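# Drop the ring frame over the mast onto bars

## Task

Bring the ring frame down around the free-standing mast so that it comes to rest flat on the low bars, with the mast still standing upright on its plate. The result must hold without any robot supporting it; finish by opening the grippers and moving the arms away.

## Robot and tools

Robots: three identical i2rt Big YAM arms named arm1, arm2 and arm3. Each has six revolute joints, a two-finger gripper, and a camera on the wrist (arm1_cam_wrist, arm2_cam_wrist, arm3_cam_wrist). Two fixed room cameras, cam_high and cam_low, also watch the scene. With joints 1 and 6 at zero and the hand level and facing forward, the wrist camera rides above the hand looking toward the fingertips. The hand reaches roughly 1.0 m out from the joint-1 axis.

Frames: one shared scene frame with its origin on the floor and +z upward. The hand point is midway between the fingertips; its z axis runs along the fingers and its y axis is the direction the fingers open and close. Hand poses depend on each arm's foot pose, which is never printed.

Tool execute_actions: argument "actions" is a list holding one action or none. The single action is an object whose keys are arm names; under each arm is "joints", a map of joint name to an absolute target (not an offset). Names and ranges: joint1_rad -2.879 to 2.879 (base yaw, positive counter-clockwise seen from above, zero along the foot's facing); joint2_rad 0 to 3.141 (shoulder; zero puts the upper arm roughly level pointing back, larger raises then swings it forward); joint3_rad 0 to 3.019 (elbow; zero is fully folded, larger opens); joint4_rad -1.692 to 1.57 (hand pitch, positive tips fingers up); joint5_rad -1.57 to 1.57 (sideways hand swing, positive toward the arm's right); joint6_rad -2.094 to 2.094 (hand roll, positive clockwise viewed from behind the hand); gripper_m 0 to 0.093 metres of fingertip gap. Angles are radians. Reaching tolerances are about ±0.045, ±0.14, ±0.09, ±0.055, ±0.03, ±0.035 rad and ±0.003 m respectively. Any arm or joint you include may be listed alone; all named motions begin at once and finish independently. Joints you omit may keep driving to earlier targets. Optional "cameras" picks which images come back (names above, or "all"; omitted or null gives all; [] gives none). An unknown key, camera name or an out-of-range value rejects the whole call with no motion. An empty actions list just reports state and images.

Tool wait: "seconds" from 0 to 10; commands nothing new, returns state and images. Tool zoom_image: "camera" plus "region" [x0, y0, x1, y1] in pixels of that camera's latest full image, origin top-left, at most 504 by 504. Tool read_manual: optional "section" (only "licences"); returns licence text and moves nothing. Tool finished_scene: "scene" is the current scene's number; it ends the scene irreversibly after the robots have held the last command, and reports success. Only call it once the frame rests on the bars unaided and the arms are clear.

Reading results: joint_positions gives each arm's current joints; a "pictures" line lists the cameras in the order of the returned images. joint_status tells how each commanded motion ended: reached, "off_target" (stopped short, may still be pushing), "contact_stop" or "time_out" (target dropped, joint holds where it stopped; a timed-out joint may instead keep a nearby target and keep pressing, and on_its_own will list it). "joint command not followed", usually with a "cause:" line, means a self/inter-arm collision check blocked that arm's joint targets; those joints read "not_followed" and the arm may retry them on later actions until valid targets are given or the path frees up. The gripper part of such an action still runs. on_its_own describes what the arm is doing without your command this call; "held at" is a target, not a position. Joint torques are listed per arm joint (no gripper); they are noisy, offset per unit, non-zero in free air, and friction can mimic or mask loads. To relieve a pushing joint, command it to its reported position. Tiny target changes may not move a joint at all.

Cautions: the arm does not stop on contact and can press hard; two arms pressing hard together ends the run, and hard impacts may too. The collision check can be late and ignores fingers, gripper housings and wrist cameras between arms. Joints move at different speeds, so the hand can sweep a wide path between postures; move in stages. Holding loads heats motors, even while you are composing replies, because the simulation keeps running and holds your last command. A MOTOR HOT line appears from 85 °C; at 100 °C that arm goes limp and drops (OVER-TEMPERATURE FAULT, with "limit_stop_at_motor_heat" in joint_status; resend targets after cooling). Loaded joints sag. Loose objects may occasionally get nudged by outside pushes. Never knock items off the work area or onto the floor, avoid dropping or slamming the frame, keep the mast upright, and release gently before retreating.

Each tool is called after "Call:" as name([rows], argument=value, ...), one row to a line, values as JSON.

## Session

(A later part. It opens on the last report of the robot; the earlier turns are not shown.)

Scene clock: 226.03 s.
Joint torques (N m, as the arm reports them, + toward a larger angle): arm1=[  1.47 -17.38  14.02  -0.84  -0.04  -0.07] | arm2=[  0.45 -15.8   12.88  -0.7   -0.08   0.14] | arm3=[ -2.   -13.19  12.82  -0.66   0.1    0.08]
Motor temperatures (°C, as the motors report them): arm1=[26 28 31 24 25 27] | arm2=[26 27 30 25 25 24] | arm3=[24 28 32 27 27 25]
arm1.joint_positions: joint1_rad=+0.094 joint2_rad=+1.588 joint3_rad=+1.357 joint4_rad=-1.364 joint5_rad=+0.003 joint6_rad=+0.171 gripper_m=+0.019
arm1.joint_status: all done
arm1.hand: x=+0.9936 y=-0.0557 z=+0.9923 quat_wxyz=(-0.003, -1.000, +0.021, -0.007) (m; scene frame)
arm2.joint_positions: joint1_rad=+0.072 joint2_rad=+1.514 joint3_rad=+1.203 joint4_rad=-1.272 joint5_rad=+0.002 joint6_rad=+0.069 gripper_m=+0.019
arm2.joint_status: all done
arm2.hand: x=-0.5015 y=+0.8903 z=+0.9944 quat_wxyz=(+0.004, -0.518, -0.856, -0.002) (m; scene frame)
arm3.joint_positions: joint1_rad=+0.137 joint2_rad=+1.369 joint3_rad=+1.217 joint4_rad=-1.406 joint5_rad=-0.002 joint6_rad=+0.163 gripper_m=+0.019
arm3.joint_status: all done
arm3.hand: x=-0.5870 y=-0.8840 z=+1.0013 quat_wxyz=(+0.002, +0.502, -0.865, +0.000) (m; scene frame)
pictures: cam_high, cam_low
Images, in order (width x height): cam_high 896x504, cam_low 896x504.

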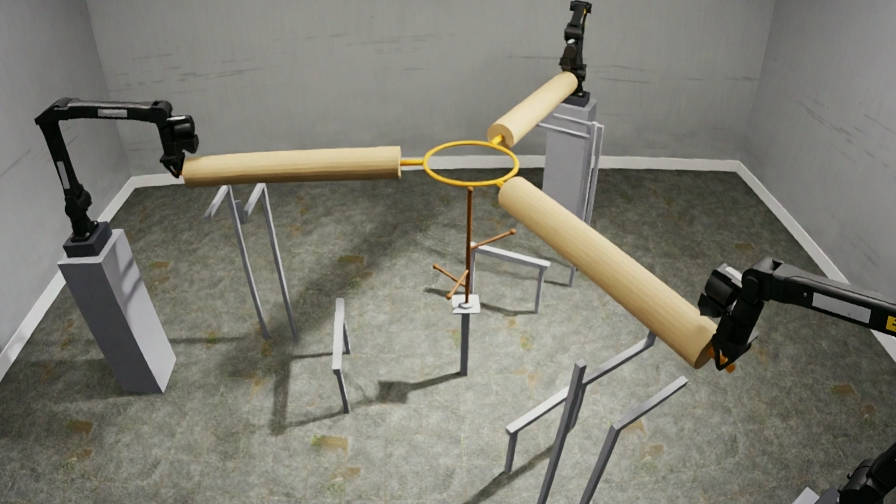

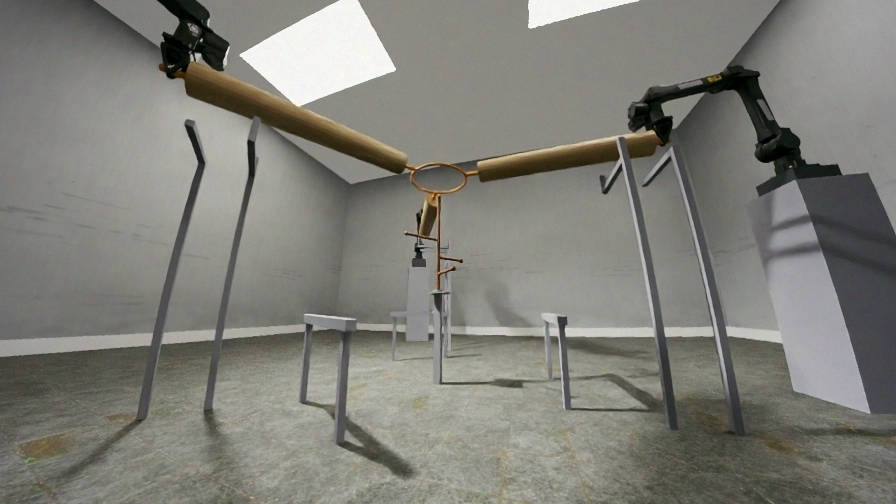

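Call:
execute_actions([
  {"arm1":{"joints":{"joint1_rad":-0.182,"joint2_rad":1.575,"joint3_rad":1.425,"joint4_rad":-1.39,"joint6_rad":-0.238}},"arm2":{"joints":{"joint1_rad":-0.22,"joint2_rad":1.557,"joint3_rad":1.31,"joint4_rad":-1.295,"joint6_rad":-0.354}},"arm3":{"joints":{"joint1_rad":-0.194,"joint2_rad":1.352,"joint3_rad":1.268,"joint4_rad":-1.415,"joint6_rad":-0.30}}},
], cameras=["cam_high","cam_low"])

Scene clock: 239.77 s.
Joint torques (N m, as the arm reports them, + toward a larger angle): arm1=[  0.97 -14.87  13.94  -0.1    0.33  -0.18] | arm2=[ -1.1  -16.16  12.2   -0.15   0.26   0.04] | arm3=[ -2.4  -12.81  12.77  -0.21   0.1   -0.08]
Motor temperatures (°C, as the motors report them): arm1=[26 29 33 24 25 27] | arm2=[26 27 33 25 25 24] | arm3=[24 28 34 27 27 25]
arm1.joint_positions: joint1_rad=-0.179 joint2_rad=+1.588 joint3_rad=+1.375 joint4_rad=-1.378 joint5_rad=-0.005 joint6_rad=-0.227 gripper_m=+0.019
arm1.joint_status: all done
arm1.hand: x=+0.9923 y=+0.0693 z=+0.9973 quat_wxyz=(-0.011, -0.999, -0.041, -0.004) (m; scene frame)
arm2.joint_positions: joint1_rad=-0.217 joint2_rad=+1.568 joint3_rad=+1.265 joint4_rad=-1.282 joint5_rad=-0.007 joint6_rad=-0.343 gripper_m=+0.019
arm2.joint_status: all done
arm2.hand: x=-0.6081 y=+0.8219 z=+0.9938 quat_wxyz=(+0.000, -0.464, -0.886, -0.008) (m; scene frame)
arm3.joint_positions: joint1_rad=-0.188 joint2_rad=+1.369 joint3_rad=+1.219 joint4_rad=-1.400 joint5_rad=-0.003 joint6_rad=-0.280 gripper_m=+0.019
arm3.joint_status: all done
arm3.hand: x=-0.4753 y=-0.9450 z=+1.0024 quat_wxyz=(-0.003, +0.553, -0.833, +0.000) (m; scene frame)
pictures: cam_high, cam_low
Images, in order (width x height): cam_high 896x504, cam_low 896x504.

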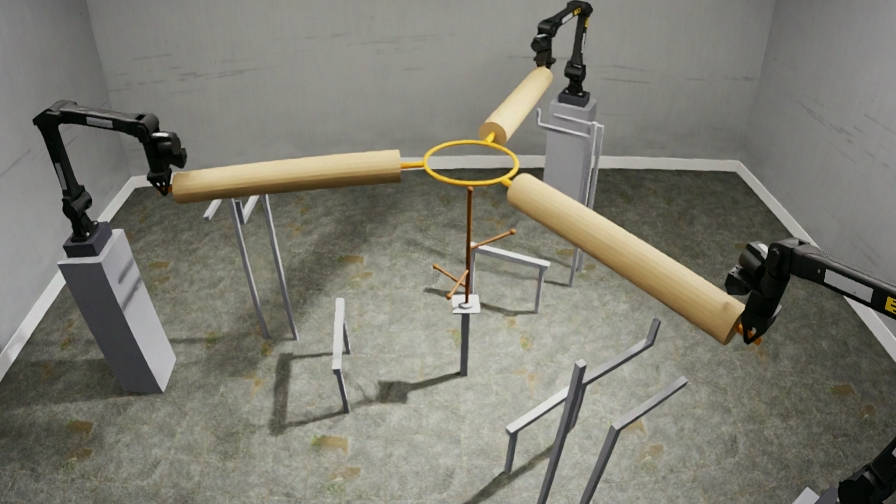

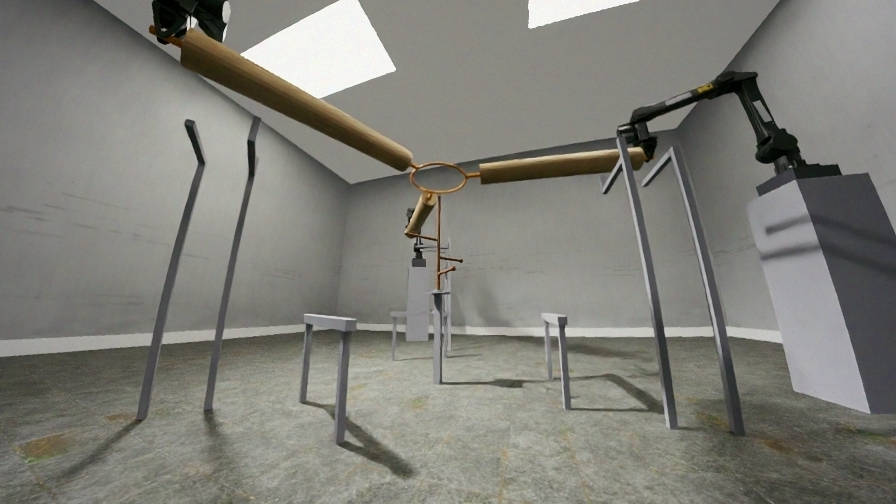

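Call:
execute_actions([
  {"arm1":{"joints":{"joint1_rad":-0.438,"joint2_rad":1.712,"joint3_rad":1.609,"joint4_rad":-1.424,"joint6_rad":-0.631}},"arm2":{"joints":{"joint1_rad":-0.466,"joint2_rad":1.724,"joint3_rad":1.532,"joint4_rad":-1.344,"joint6_rad":-0.737}},"arm3":{"joints":{"joint1_rad":-0.49,"joint2_rad":1.513,"joint3_rad":1.436,"joint4_rad":-1.427,"joint6_rad":-0.735}}},
])

Scene clock: 255.90 s.
Joint torques (N m, as the arm reports them, + toward a larger angle): arm1=[  0.61 -19.05  14.89  -0.04   0.28  -0.29] | arm2=[ -1.36 -21.23  12.72  -0.21   0.13  -0.06] | arm3=[ -3.53 -16.18  12.94  -0.29   0.29  -0.24]
Motor temperatures (°C, as the motors report them): arm1=[26 29 34 24 25 27] | arm2=[26 27 34 25 25 24] | arm3=[24 28 35 27 27 25]
arm1.joint_positions: joint1_rad=-0.432 joint2_rad=+1.744 joint3_rad=+1.550 joint4_rad=-1.413 joint5_rad=-0.005 joint6_rad=-0.612 gripper_m=+0.019
arm1.joint_status: all done
arm1.hand: x=+0.9724 y=+0.2031 z=+0.9871 quat_wxyz=(-0.017, -0.994, -0.107, -0.008) (m; scene frame)
arm2.joint_positions: joint1_rad=-0.455 joint2_rad=+1.753 joint3_rad=+1.483 joint4_rad=-1.328 joint5_rad=-0.005 joint6_rad=-0.717 gripper_m=+0.019
arm2.joint_status: all done
arm2.hand: x=-0.7124 y=+0.7376 z=+0.9867 quat_wxyz=(+0.002, -0.403, -0.915, -0.014) (m; scene frame)
arm3.joint_positions: joint1_rad=-0.470 joint2_rad=+1.539 joint3_rad=+1.385 joint4_rad=-1.411 joint5_rad=-0.008 joint6_rad=-0.699 gripper_m=+0.019
arm3.joint_status: joint6_rad time_out (moved -0.419 of -0.455); the others done
arm3.on_its_own: joint6_rad reads -0.699 and still pushes toward -0.735 since a time_out
arm3.hand: x=-0.3499 y=-0.9910 z=+0.9967 quat_wxyz=(+0.004, +0.608, -0.794, +0.000) (m; scene frame)
pictures: arm1_cam_wrist, arm2_cam_wrist, arm3_cam_wrist, cam_high, cam_low
Images, in order (width x height): arm1_cam_wrist 896x504, arm2_cam_wrist 896x504, arm3_cam_wrist 896x504, cam_high 896x504, cam_low 896x504.

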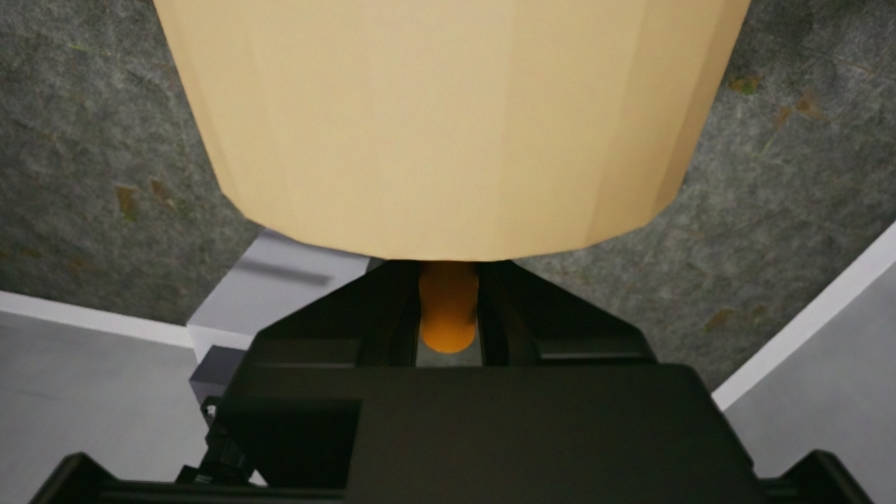

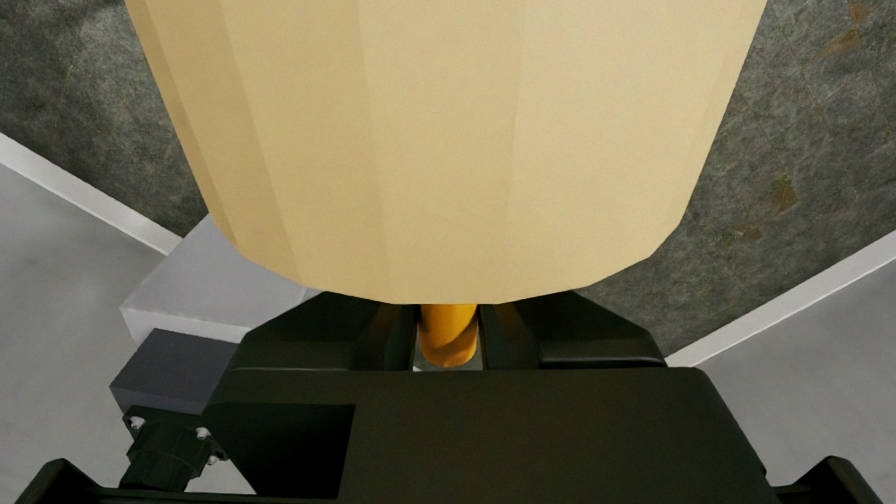

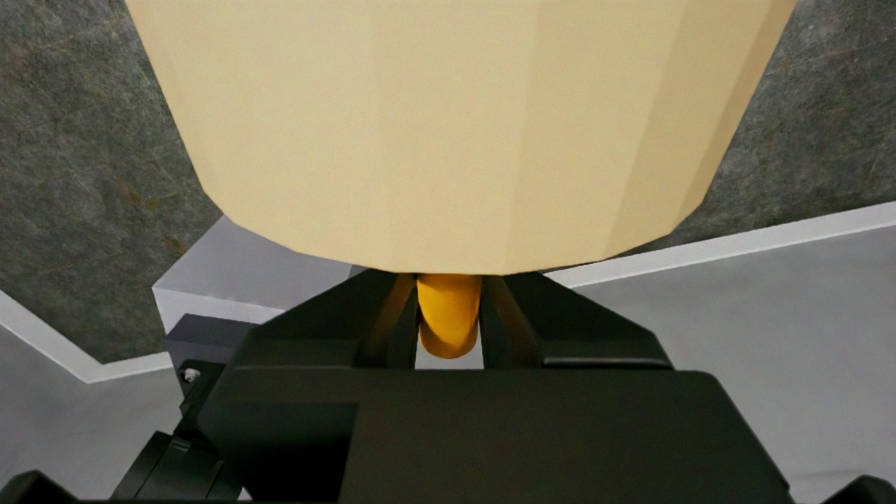

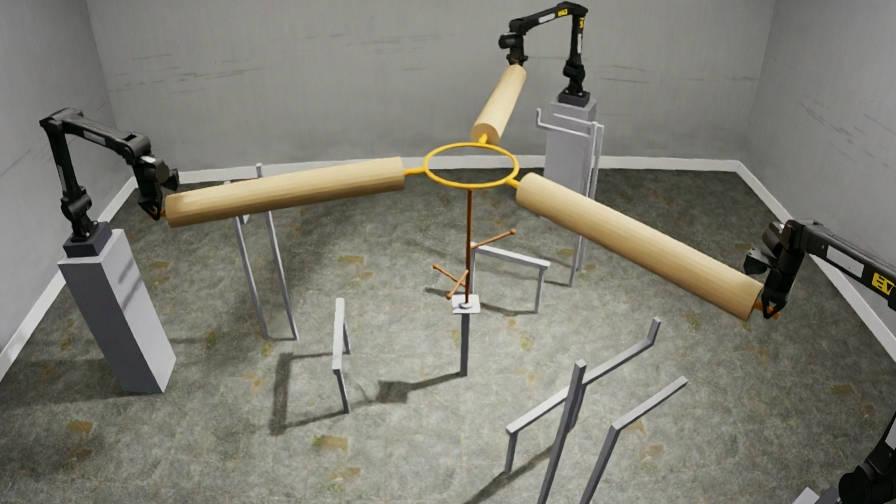

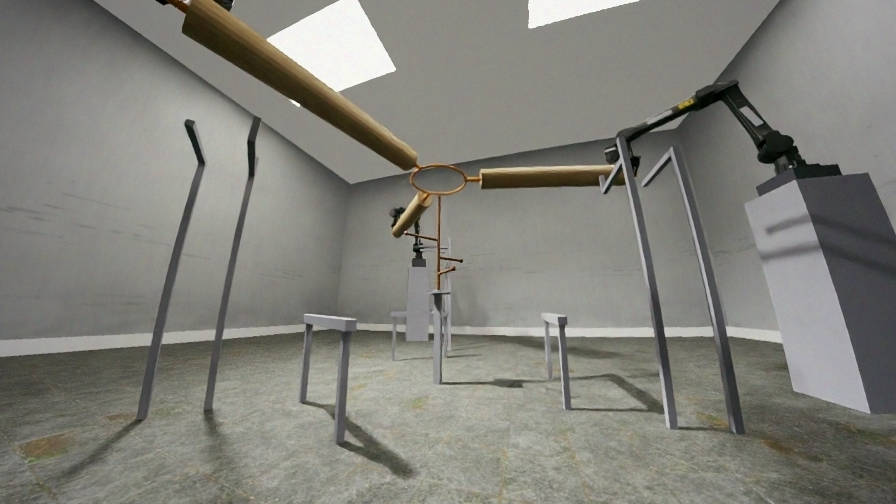

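Call:
execute_actions([
  {"arm1":{"joints":{"joint1_rad":-0.434,"joint2_rad":1.768,"joint3_rad":1.43,"joint4_rad":-1.176,"joint6_rad":-0.614}},"arm2":{"joints":{"joint1_rad":-0.455,"joint2_rad":1.80,"joint3_rad":1.375,"joint4_rad":-1.102,"joint6_rad":-0.717}},"arm3":{"joints":{"joint1_rad":-0.47,"joint2_rad":1.575,"joint3_rad":1.25,"joint4_rad":-1.17,"joint6_rad":-0.699}}},
], cameras=["cam_high","cam_low"])

Scene clock: 269.10 s.
Joint torques (N m, as the arm reports them, + toward a larger angle): arm1=[  0.26 -19.71  11.72   1.39   0.08  -0.12] | arm2=[ -1.04 -22.98   9.17   0.97  -0.07   0.17] | arm3=[ -2.24 -16.8   10.39   1.12  -0.01   0.05]
Motor temperatures (°C, as the motors report them): arm1=[26 29 35 24 25 27] | arm2=[26 28 34 25 25 24] | arm3=[24 29 35 27 27 25]
arm1.joint_positions: joint1_rad=-0.431 joint2_rad=+1.807 joint3_rad=+1.399 joint4_rad=-1.195 joint5_rad=+0.000 joint6_rad=-0.610 gripper_m=+0.019
arm1.joint_status: all done
arm1.hand: x=+0.9723 y=+0.2021 z=+0.8999 quat_wxyz=(-0.014, -0.994, -0.107, -0.008) (m; scene frame)
arm2.joint_positions: joint1_rad=-0.455 joint2_rad=+1.837 joint3_rad=+1.362 joint4_rad=-1.121 joint5_rad=+0.000 joint6_rad=-0.716 gripper_m=+0.019
arm2.joint_status: all done
arm2.hand: x=-0.7127 y=+0.7355 z=+0.9016 quat_wxyz=(+0.003, -0.403, -0.915, -0.011) (m; scene frame)
arm3.joint_positions: joint1_rad=-0.468 joint2_rad=+1.606 joint3_rad=+1.225 joint4_rad=-1.184 joint5_rad=-0.001 joint6_rad=-0.695 gripper_m=+0.019
arm3.joint_status: all done
arm3.hand: x=-0.3483 y=-0.9911 z=+0.9088 quat_wxyz=(+0.004, +0.608, -0.794, +0.003) (m; scene frame)
pictures: cam_high, cam_low
Images, in order (width x height): cam_high 896x504, cam_low 896x504.

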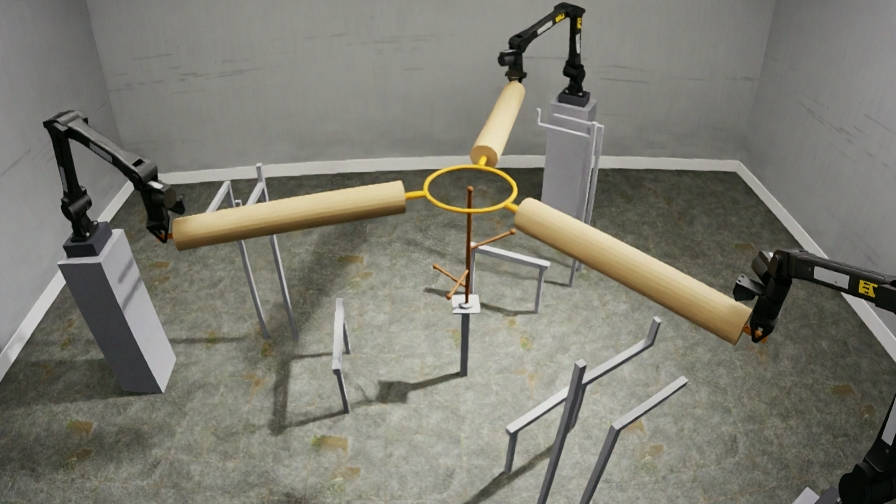

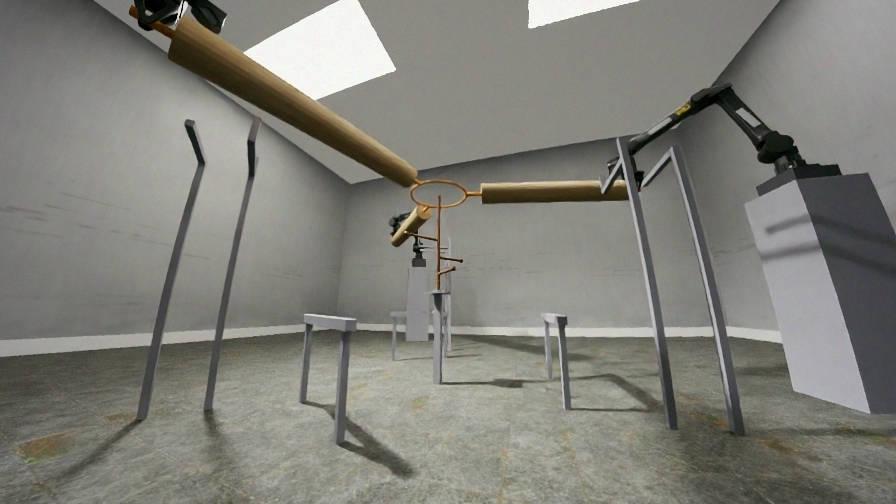

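Call:
execute_actions([
  {"arm1":{"joints":{"joint1_rad":-0.437,"joint2_rad":1.882,"joint3_rad":1.316,"joint4_rad":-0.938,"joint6_rad":-0.614}},"arm2":{"joints":{"joint2_rad":1.931,"joint3_rad":1.279,"joint4_rad":-0.868}},"arm3":{"joints":{"joint2_rad":1.698,"joint3_rad":1.119,"joint4_rad":-0.909}}},
], cameras=["cam_high","cam_low"])

Scene clock: 275.03 s.
Joint torques (N m, as the arm reports them, + toward a larger angle): arm1=[  1.16 -21.38  10.39   1.35   0.07  -0.11] | arm2=[ -0.54 -23.85   7.55   0.81  -0.06   0.12] | arm3=[ -2.24 -17.76   8.74   1.24   0.03   0.04]
Motor temperatures (°C, as the motors report them): arm1=[26 29 34 24 25 27] | arm2=[26 28 34 25 25 24] | arm3=[24 29 35 27 27 25]
arm1.joint_positions: joint1_rad=-0.432 joint2_rad=+1.928 joint3_rad=+1.288 joint4_rad=-0.958 joint5_rad=-0.001 joint6_rad=-0.610 gripper_m=+0.019
arm1.joint_status: all done
arm1.hand: x=+0.9728 y=+0.2006 z=+0.8019 quat_wxyz=(-0.013, -0.994, -0.106, -0.006) (m; scene frame)
arm2.joint_positions: joint1_rad=-0.456 joint2_rad=+1.972 joint3_rad=+1.271 joint4_rad=-0.883 joint5_rad=+0.000 joint6_rad=-0.716 gripper_m=+0.019
arm2.joint_status: all done
arm2.hand: x=-0.7126 y=+0.7349 z=+0.8045 quat_wxyz=(+0.001, -0.403, -0.915, -0.006) (m; scene frame)
arm3.joint_positions: joint1_rad=-0.468 joint2_rad=+1.734 joint3_rad=+1.099 joint4_rad=-0.925 joint5_rad=-0.002 joint6_rad=-0.695 gripper_m=+0.019
arm3.joint_status: all done
arm3.hand: x=-0.3478 y=-0.9913 z=+0.8106 quat_wxyz=(+0.002, +0.608, -0.794, +0.003) (m; scene frame)
pictures: cam_high, cam_low
Images, in order (width x height): cam_high 896x504, cam_low 896x504.

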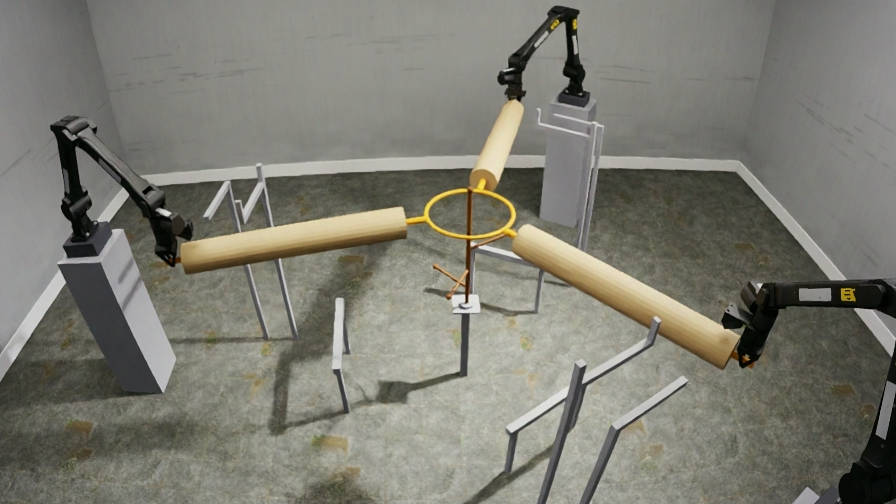

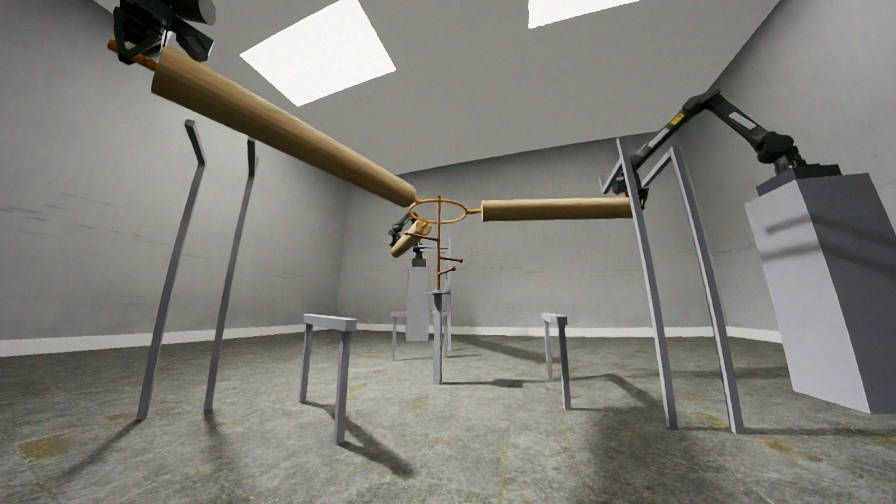

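Call:
execute_actions([
  {"arm1":{"joints":{"joint1_rad":-0.368,"joint2_rad":2.059,"joint3_rad":1.383,"joint4_rad":-0.80,"joint6_rad":-0.545}},"arm2":{"joints":{"joint1_rad":-0.528,"joint2_rad":2.117,"joint3_rad":1.368,"joint4_rad":-0.742,"joint6_rad":-0.79}},"arm3":{"joints":{"joint1_rad":-0.458,"joint2_rad":1.772,"joint3_rad":0.935,"joint4_rad":-0.654,"joint6_rad":-0.686}}},
], cameras=["cam_high","cam_low"])

Call:
zoom_image(camera="cam_high", region=[400, 170, 560, 330])

Call:
zoom_image(camera="cam_low", region=[370, 180, 510, 320])

Scene clock: 287.53 s.
Joint torques (N m, as the arm reports them, + toward a larger angle): arm1=[  1.11 -22.49  11.68   0.93   0.01  -0.08] | arm2=[ -1.63 -24.67  10.2    0.44   0.01   0.08] | arm3=[ -1.86 -15.6    7.64   1.66  -0.09   0.07]
Motor temperatures (°C, as the motors report them): arm1=[26 30 34 24 25 27] | arm2=[26 28 32 25 25 24] | arm3=[24 29 33 27 27 25]
arm1.joint_positions: joint1_rad=-0.367 joint2_rad=+2.103 joint3_rad=+1.333 joint4_rad=-0.811 joint5_rad=+0.001 joint6_rad=-0.542 gripper_m=+0.019
arm1.joint_status: all done
arm1.hand: x=+0.9351 y=+0.1770 z=+0.7256 quat_wxyz=(-0.008, -0.994, -0.105, +0.001) (m; scene frame)
arm2.joint_positions: joint1_rad=-0.526 joint2_rad=+2.149 joint3_rad=+1.321 joint4_rad=-0.744 joint5_rad=-0.001 joint6_rad=-0.787 gripper_m=+0.019
arm2.joint_status: all done
arm2.hand: x=-0.7498 y=+0.7125 z=+0.7273 quat_wxyz=(-0.002, -0.403, -0.915, -0.001) (m; scene frame)
arm3.joint_positions: joint1_rad=-0.459 joint2_rad=+1.791 joint3_rad=+0.912 joint4_rad=-0.679 joint5_rad=+0.001 joint6_rad=-0.684 gripper_m=+0.019
arm3.joint_status: all done
arm3.hand: x=-0.3854 y=-1.0143 z=+0.7357 quat_wxyz=(+0.000, +0.607, -0.795, +0.005) (m; scene frame)
pictures: cam_high, cam_low
Images, in order (width x height): cam_high 896x504, cam_low 896x504.

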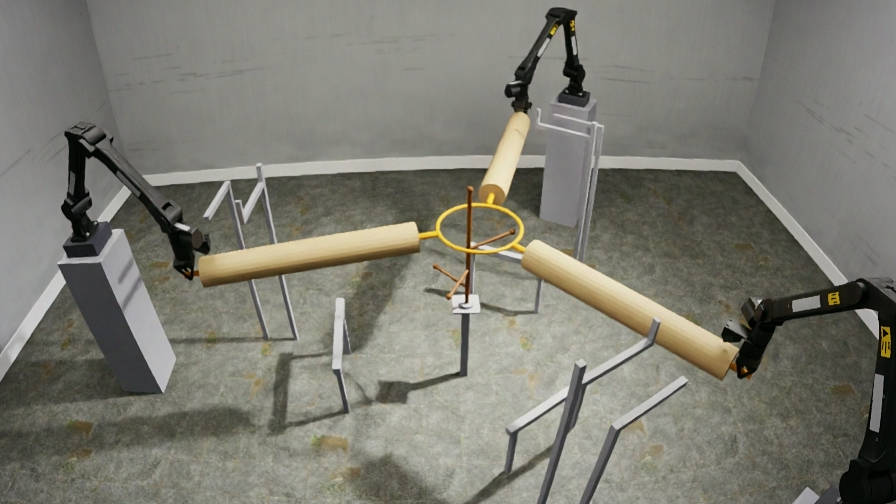

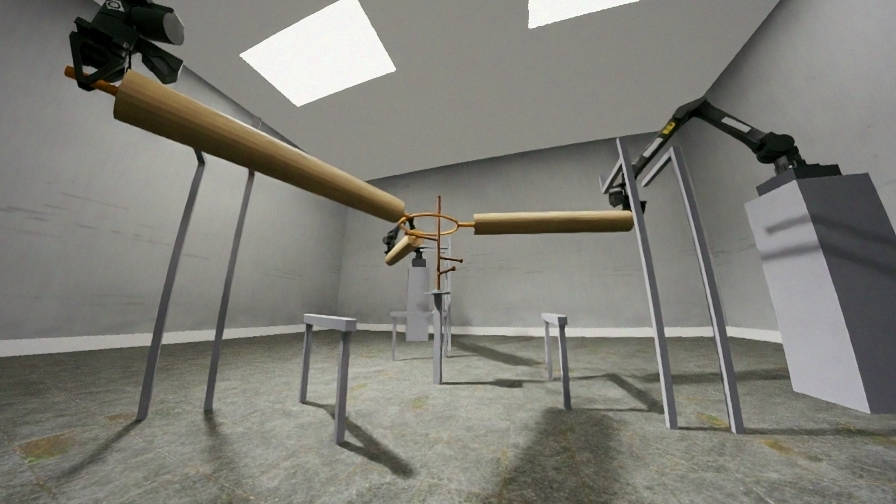

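Region (400, 170, 560, 330) of cam_high's 896x504 image, scaled by 3.150, with more detail than that image has.

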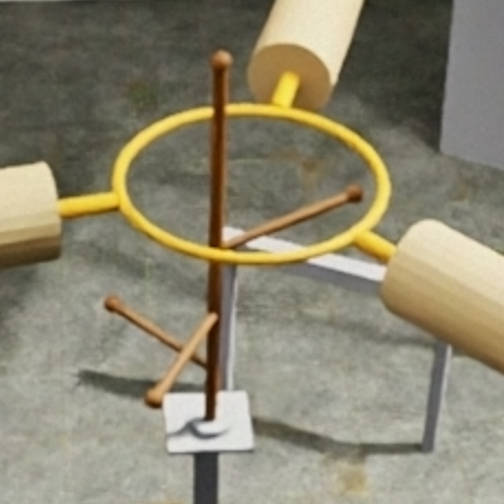

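Region (370, 180, 510, 320) of cam_low's 896x504 image, scaled by 3.600, with more detail than that image has.

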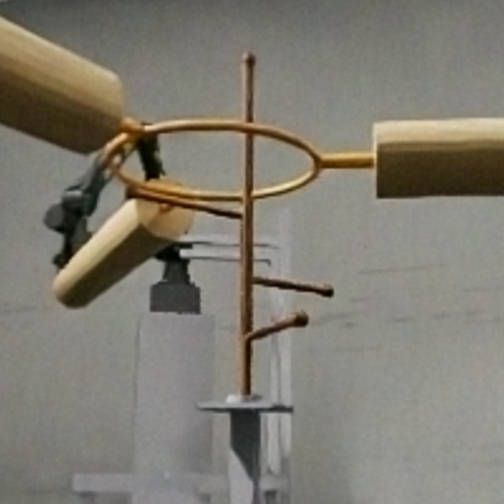

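Call:
execute_actions([
  {"arm1":{"joints":{"joint1_rad":-0.345,"joint2_rad":2.203,"joint3_rad":1.521,"joint4_rad":-0.808,"joint6_rad":-0.52}},"arm2":{"joints":{"joint1_rad":-0.60,"joint2_rad":2.212,"joint3_rad":1.40,"joint4_rad":-0.686,"joint6_rad":-0.862}},"arm3":{"joints":{"joint1_rad":-0.401,"joint2_rad":1.829,"joint3_rad":0.828,"joint4_rad":-0.50,"joint6_rad":-0.626}}},
], cameras=["cam_high","cam_low"])

Call:
zoom_image(camera="cam_high", region=[400, 170, 560, 330])

Call:
zoom_image(camera="cam_low", region=[370, 180, 510, 320])

Scene clock: 315.97 s.
Joint torques (N m, as the arm reports them, + toward a larger angle): arm1=[  1.48 -23.05  11.53   0.74   0.04  -0.01] | arm2=[  0.51 -23.95  10.02   0.48  -0.06   0.13] | arm3=[ -2.17 -14.6    6.3    1.54  -0.14   0.1 ]
Motor temperatures (°C, as the motors report them): arm1=[26 31 34 24 25 27] | arm2=[26 29 33 25 25 24] | arm3=[24 29 32 27 27 25]
arm1.joint_positions: joint1_rad=-0.348 joint2_rad=+2.232 joint3_rad=+1.473 joint4_rad=-0.814 joint5_rad=+0.001 joint6_rad=-0.527 gripper_m=+0.019
arm1.joint_status: all done
arm1.hand: x=+0.8928 y=+0.1798 z=+0.6948 quat_wxyz=(-0.006, -0.994, -0.106, +0.005) (m; scene frame)
arm2.joint_positions: joint1_rad=-0.603 joint2_rad=+2.229 joint3_rad=+1.348 joint4_rad=-0.694 joint5_rad=-0.001 joint6_rad=-0.867 gripper_m=+0.019
arm2.joint_status: all done
arm2.hand: x=-0.7921 y=+0.7102 z=+0.6918 quat_wxyz=(-0.002, -0.402, -0.916, -0.002) (m; scene frame)
arm3.joint_positions: joint1_rad=-0.401 joint2_rad=+1.844 joint3_rad=+0.806 joint4_rad=-0.522 joint5_rad=+0.002 joint6_rad=-0.627 gripper_m=+0.019
arm3.joint_status: all done
arm3.hand: x=-0.4244 y=-1.0157 z=+0.6928 quat_wxyz=(+0.001, +0.607, -0.795, +0.005) (m; scene frame)
pictures: cam_high, cam_low
Images, in order (width x height): cam_high 896x504, cam_low 896x504.

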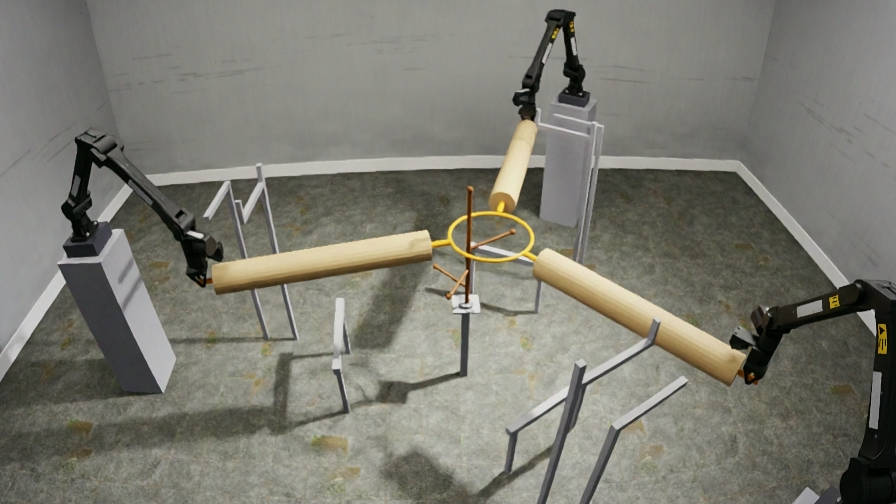

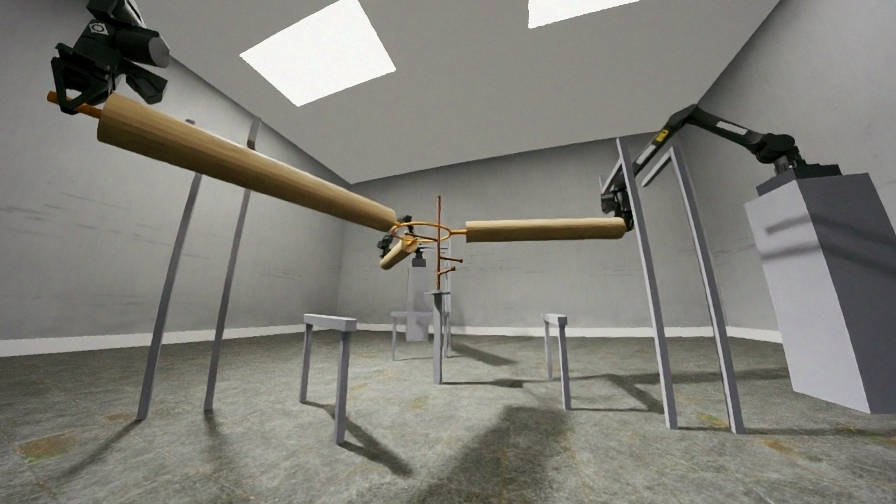

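Region (400, 170, 560, 330) of cam_high's 896x504 image, scaled by 3.150, with more detail than that image has.

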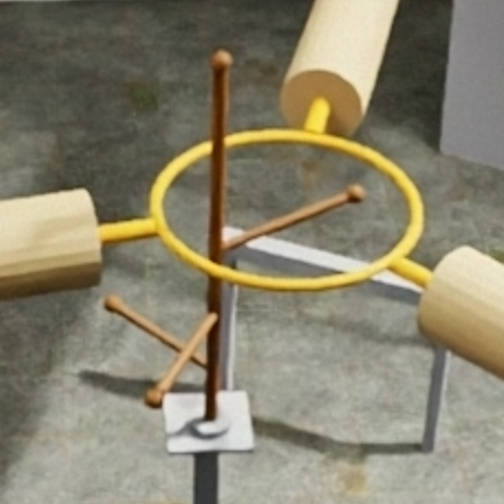

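Region (370, 180, 510, 320) of cam_low's 896x504 image, scaled by 3.600, with more detail than that image has.

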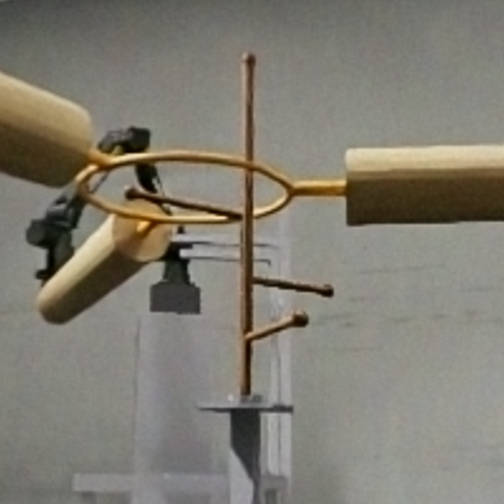

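Call:
execute_actions([
  {"arm1":{"joints":{"joint1_rad":-0.328,"joint2_rad":2.342,"joint3_rad":1.535,"joint4_rad":-0.686,"joint6_rad":-0.506}},"arm2":{"joints":{"joint1_rad":-0.598,"joint2_rad":2.379,"joint3_rad":1.48,"joint4_rad":-0.603,"joint6_rad":-0.861}},"arm3":{"joints":{"joint1_rad":-0.426,"joint2_rad":2.008,"joint3_rad":0.816,"joint4_rad":-0.303,"joint6_rad":-0.652}}},
], cameras=["cam_high","cam_low"])

Call:
zoom_image(camera="cam_high", region=[400, 170, 560, 330])

Call:
zoom_image(camera="cam_low", region=[370, 180, 510, 320])

Scene clock: 328.60 s.
Joint torques (N m, as the arm reports them, + toward a larger angle): arm1=[  0.92 -24.6   10.7    0.67   0.08  -0.08] | arm2=[ -1.02 -26.6    8.88   0.04  -0.03   0.1 ] | arm3=[ -2.1  -16.11   4.66   1.41  -0.1    0.09]
Motor temperatures (°C, as the motors report them): arm1=[26 31 34 24 25 27] | arm2=[26 29 33 25 25 24] | arm3=[24 29 31 27 27 25]
arm1.joint_positions: joint1_rad=-0.327 joint2_rad=+2.382 joint3_rad=+1.487 joint4_rad=-0.693 joint5_rad=+0.000 joint6_rad=-0.505 gripper_m=+0.019
arm1.joint_status: all done
arm1.hand: x=+0.8947 y=+0.1648 z=+0.6141 quat_wxyz=(-0.009, -0.994, -0.106, -0.002) (m; scene frame)
arm2.joint_positions: joint1_rad=-0.597 joint2_rad=+2.409 joint3_rad=+1.435 joint4_rad=-0.603 joint5_rad=+0.000 joint6_rad=-0.859 gripper_m=+0.019
arm2.joint_status: all done
arm2.hand: x=-0.7901 y=+0.6975 z=+0.6151 quat_wxyz=(-0.001, -0.403, -0.915, -0.003) (m; scene frame)
arm3.joint_positions: joint1_rad=-0.427 joint2_rad=+2.032 joint3_rad=+0.796 joint4_rad=-0.323 joint5_rad=+0.001 joint6_rad=-0.653 gripper_m=+0.019
arm3.joint_status: all done
arm3.hand: x=-0.4239 y=-1.0283 z=+0.6239 quat_wxyz=(+0.001, +0.607, -0.795, +0.004) (m; scene frame)
pictures: cam_high, cam_low
Images, in order (width x height): cam_high 896x504, cam_low 896x504.

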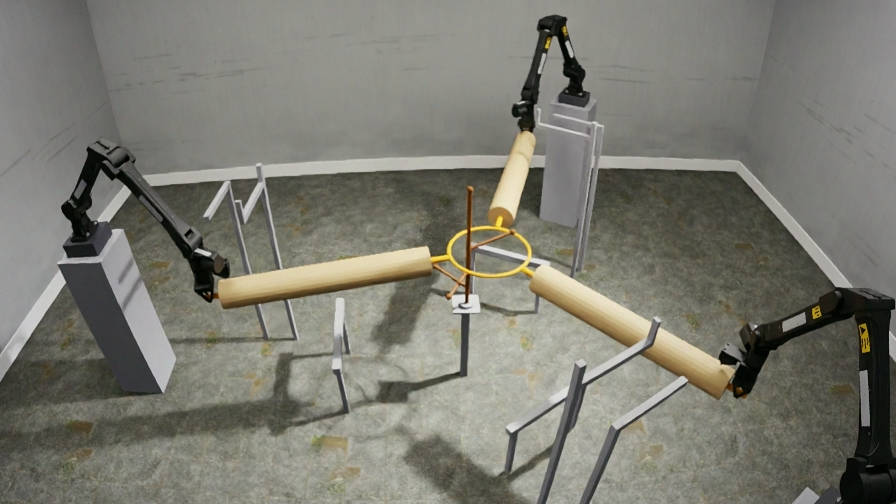

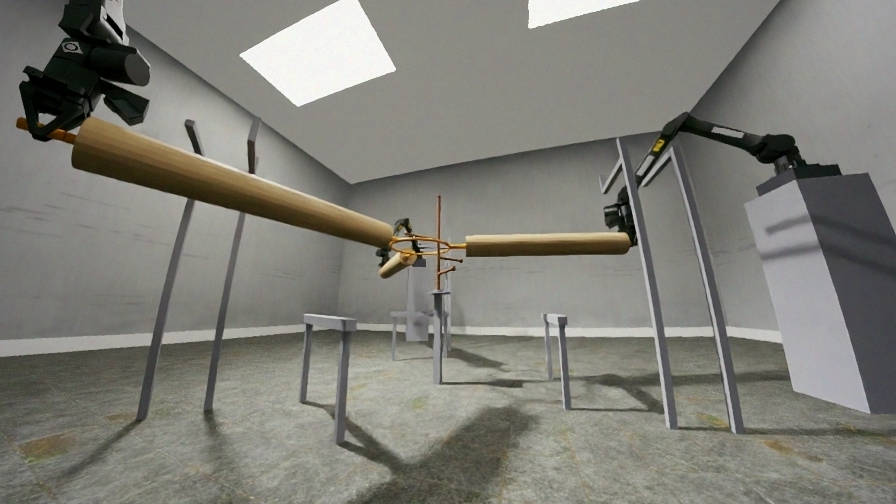

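Region (400, 170, 560, 330) of cam_high's 896x504 image, scaled by 3.150, with more detail than that image has.

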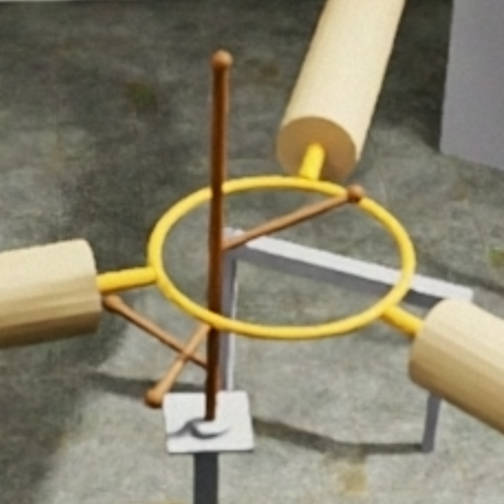

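Region (370, 180, 510, 320) of cam_low's 896x504 image, scaled by 3.600, with more detail than that image has.

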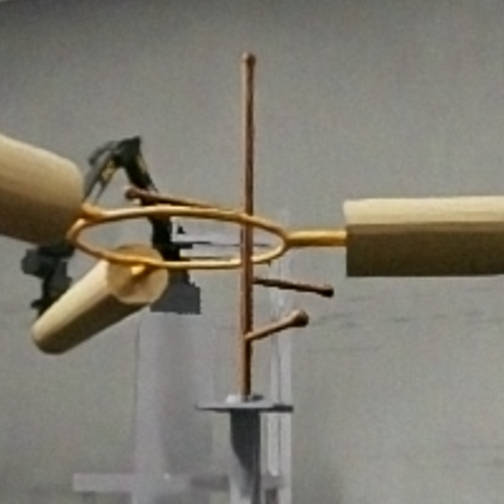

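Call:
execute_actions([
  {"arm1":{"joints":{"joint1_rad":-0.459,"joint2_rad":2.274,"joint3_rad":1.381,"joint4_rad":-0.609,"joint6_rad":-0.638}},"arm2":{"joints":{"joint1_rad":-0.493,"joint2_rad":2.298,"joint3_rad":1.246,"joint4_rad":-0.474,"joint6_rad":-0.754}},"arm3":{"joints":{"joint1_rad":-0.405,"joint2_rad":2.101,"joint3_rad":1.074,"joint4_rad":-0.477,"joint6_rad":-0.632}}},
], cameras=["cam_high","cam_low"])

Call:
zoom_image(camera="cam_high", region=[400, 170, 560, 330])

Call:
zoom_image(camera="cam_low", region=[370, 180, 510, 320])

Scene clock: 344.60 s.
Joint torques (N m, as the arm reports them, + toward a larger angle): arm1=[  2.2  -25.61   7.12   0.99   0.11   0.01] | arm2=[ -1.31 -25.72   4.82   0.61  -0.21   0.11] | arm3=[ -1.32 -17.74   6.19   0.84  -0.25   0.22]
Motor temperatures (°C, as the motors report them): arm1=[26 32 34 24 25 27] | arm2=[26 30 33 25 25 24] | arm3=[24 29 30 27 27 25]
arm1.joint_positions: joint1_rad=-0.467 joint2_rad=+2.345 joint3_rad=+1.363 joint4_rad=-0.620 joint5_rad=-0.001 joint6_rad=-0.647 gripper_m=+0.019
arm1.joint_status: all done
arm1.hand: x=+0.9581 y=+0.2235 z=+0.6044 quat_wxyz=(-0.015, -0.994, -0.107, -0.007) (m; scene frame)
arm2.joint_positions: joint1_rad=-0.491 joint2_rad=+2.337 joint3_rad=+1.235 joint4_rad=-0.482 joint5_rad=+0.003 joint6_rad=-0.755 gripper_m=+0.019
arm2.joint_status: all done
arm2.hand: x=-0.7308 y=+0.7526 z=+0.6135 quat_wxyz=(+0.002, -0.402, -0.916, -0.005) (m; scene frame)
arm3.joint_positions: joint1_rad=-0.417 joint2_rad=+2.112 joint3_rad=+1.051 joint4_rad=-0.484 joint5_rad=+0.004 joint6_rad=-0.645 gripper_m=+0.019
arm3.joint_status: all done
arm3.hand: x=-0.3563 y=-0.9714 z=+0.6307 quat_wxyz=(-0.006, +0.608, -0.794, +0.006) (m; scene frame)
pictures: cam_high, cam_low
Images, in order (width x height): cam_high 896x504, cam_low 896x504.

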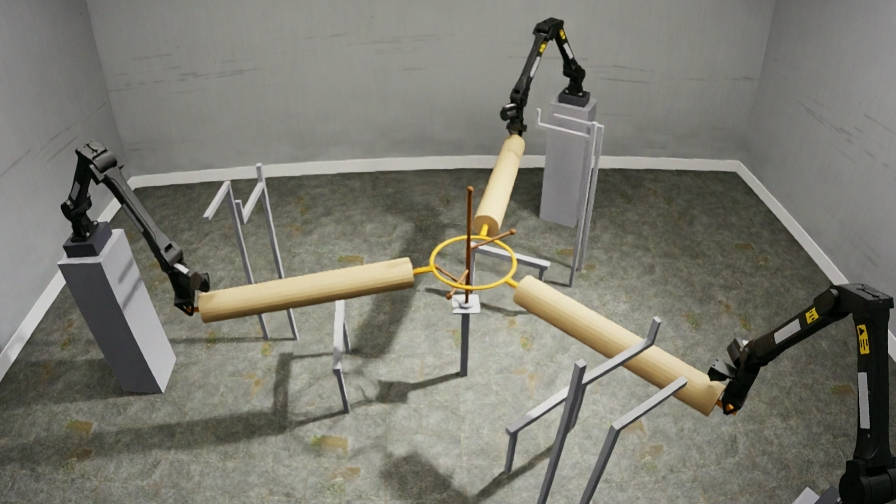

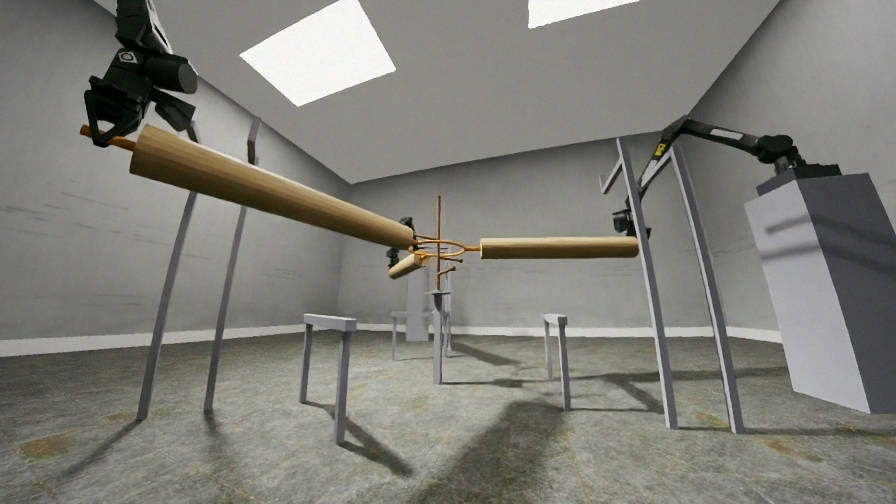

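Region (400, 170, 560, 330) of cam_high's 896x504 image, scaled by 3.150, with more detail than that image has.

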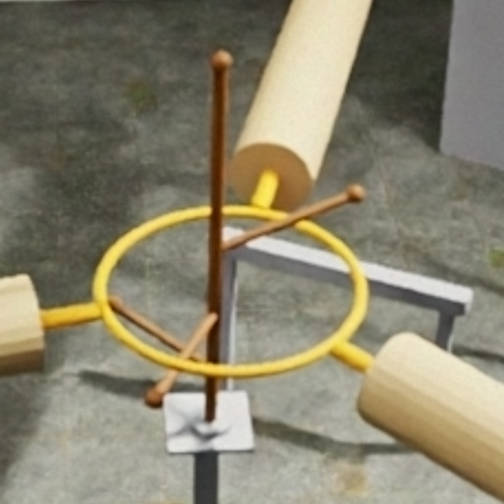

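Region (370, 180, 510, 320) of cam_low's 896x504 image, scaled by 3.600, with more detail than that image has.

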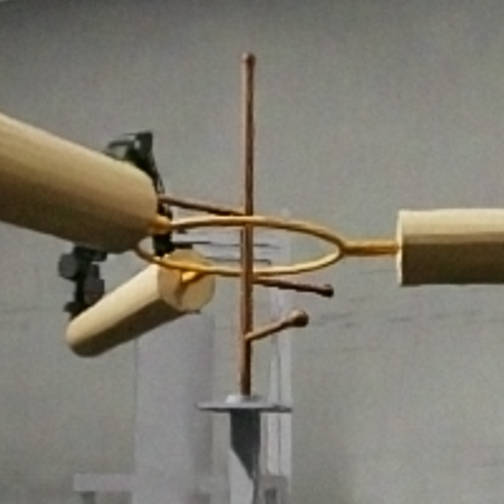

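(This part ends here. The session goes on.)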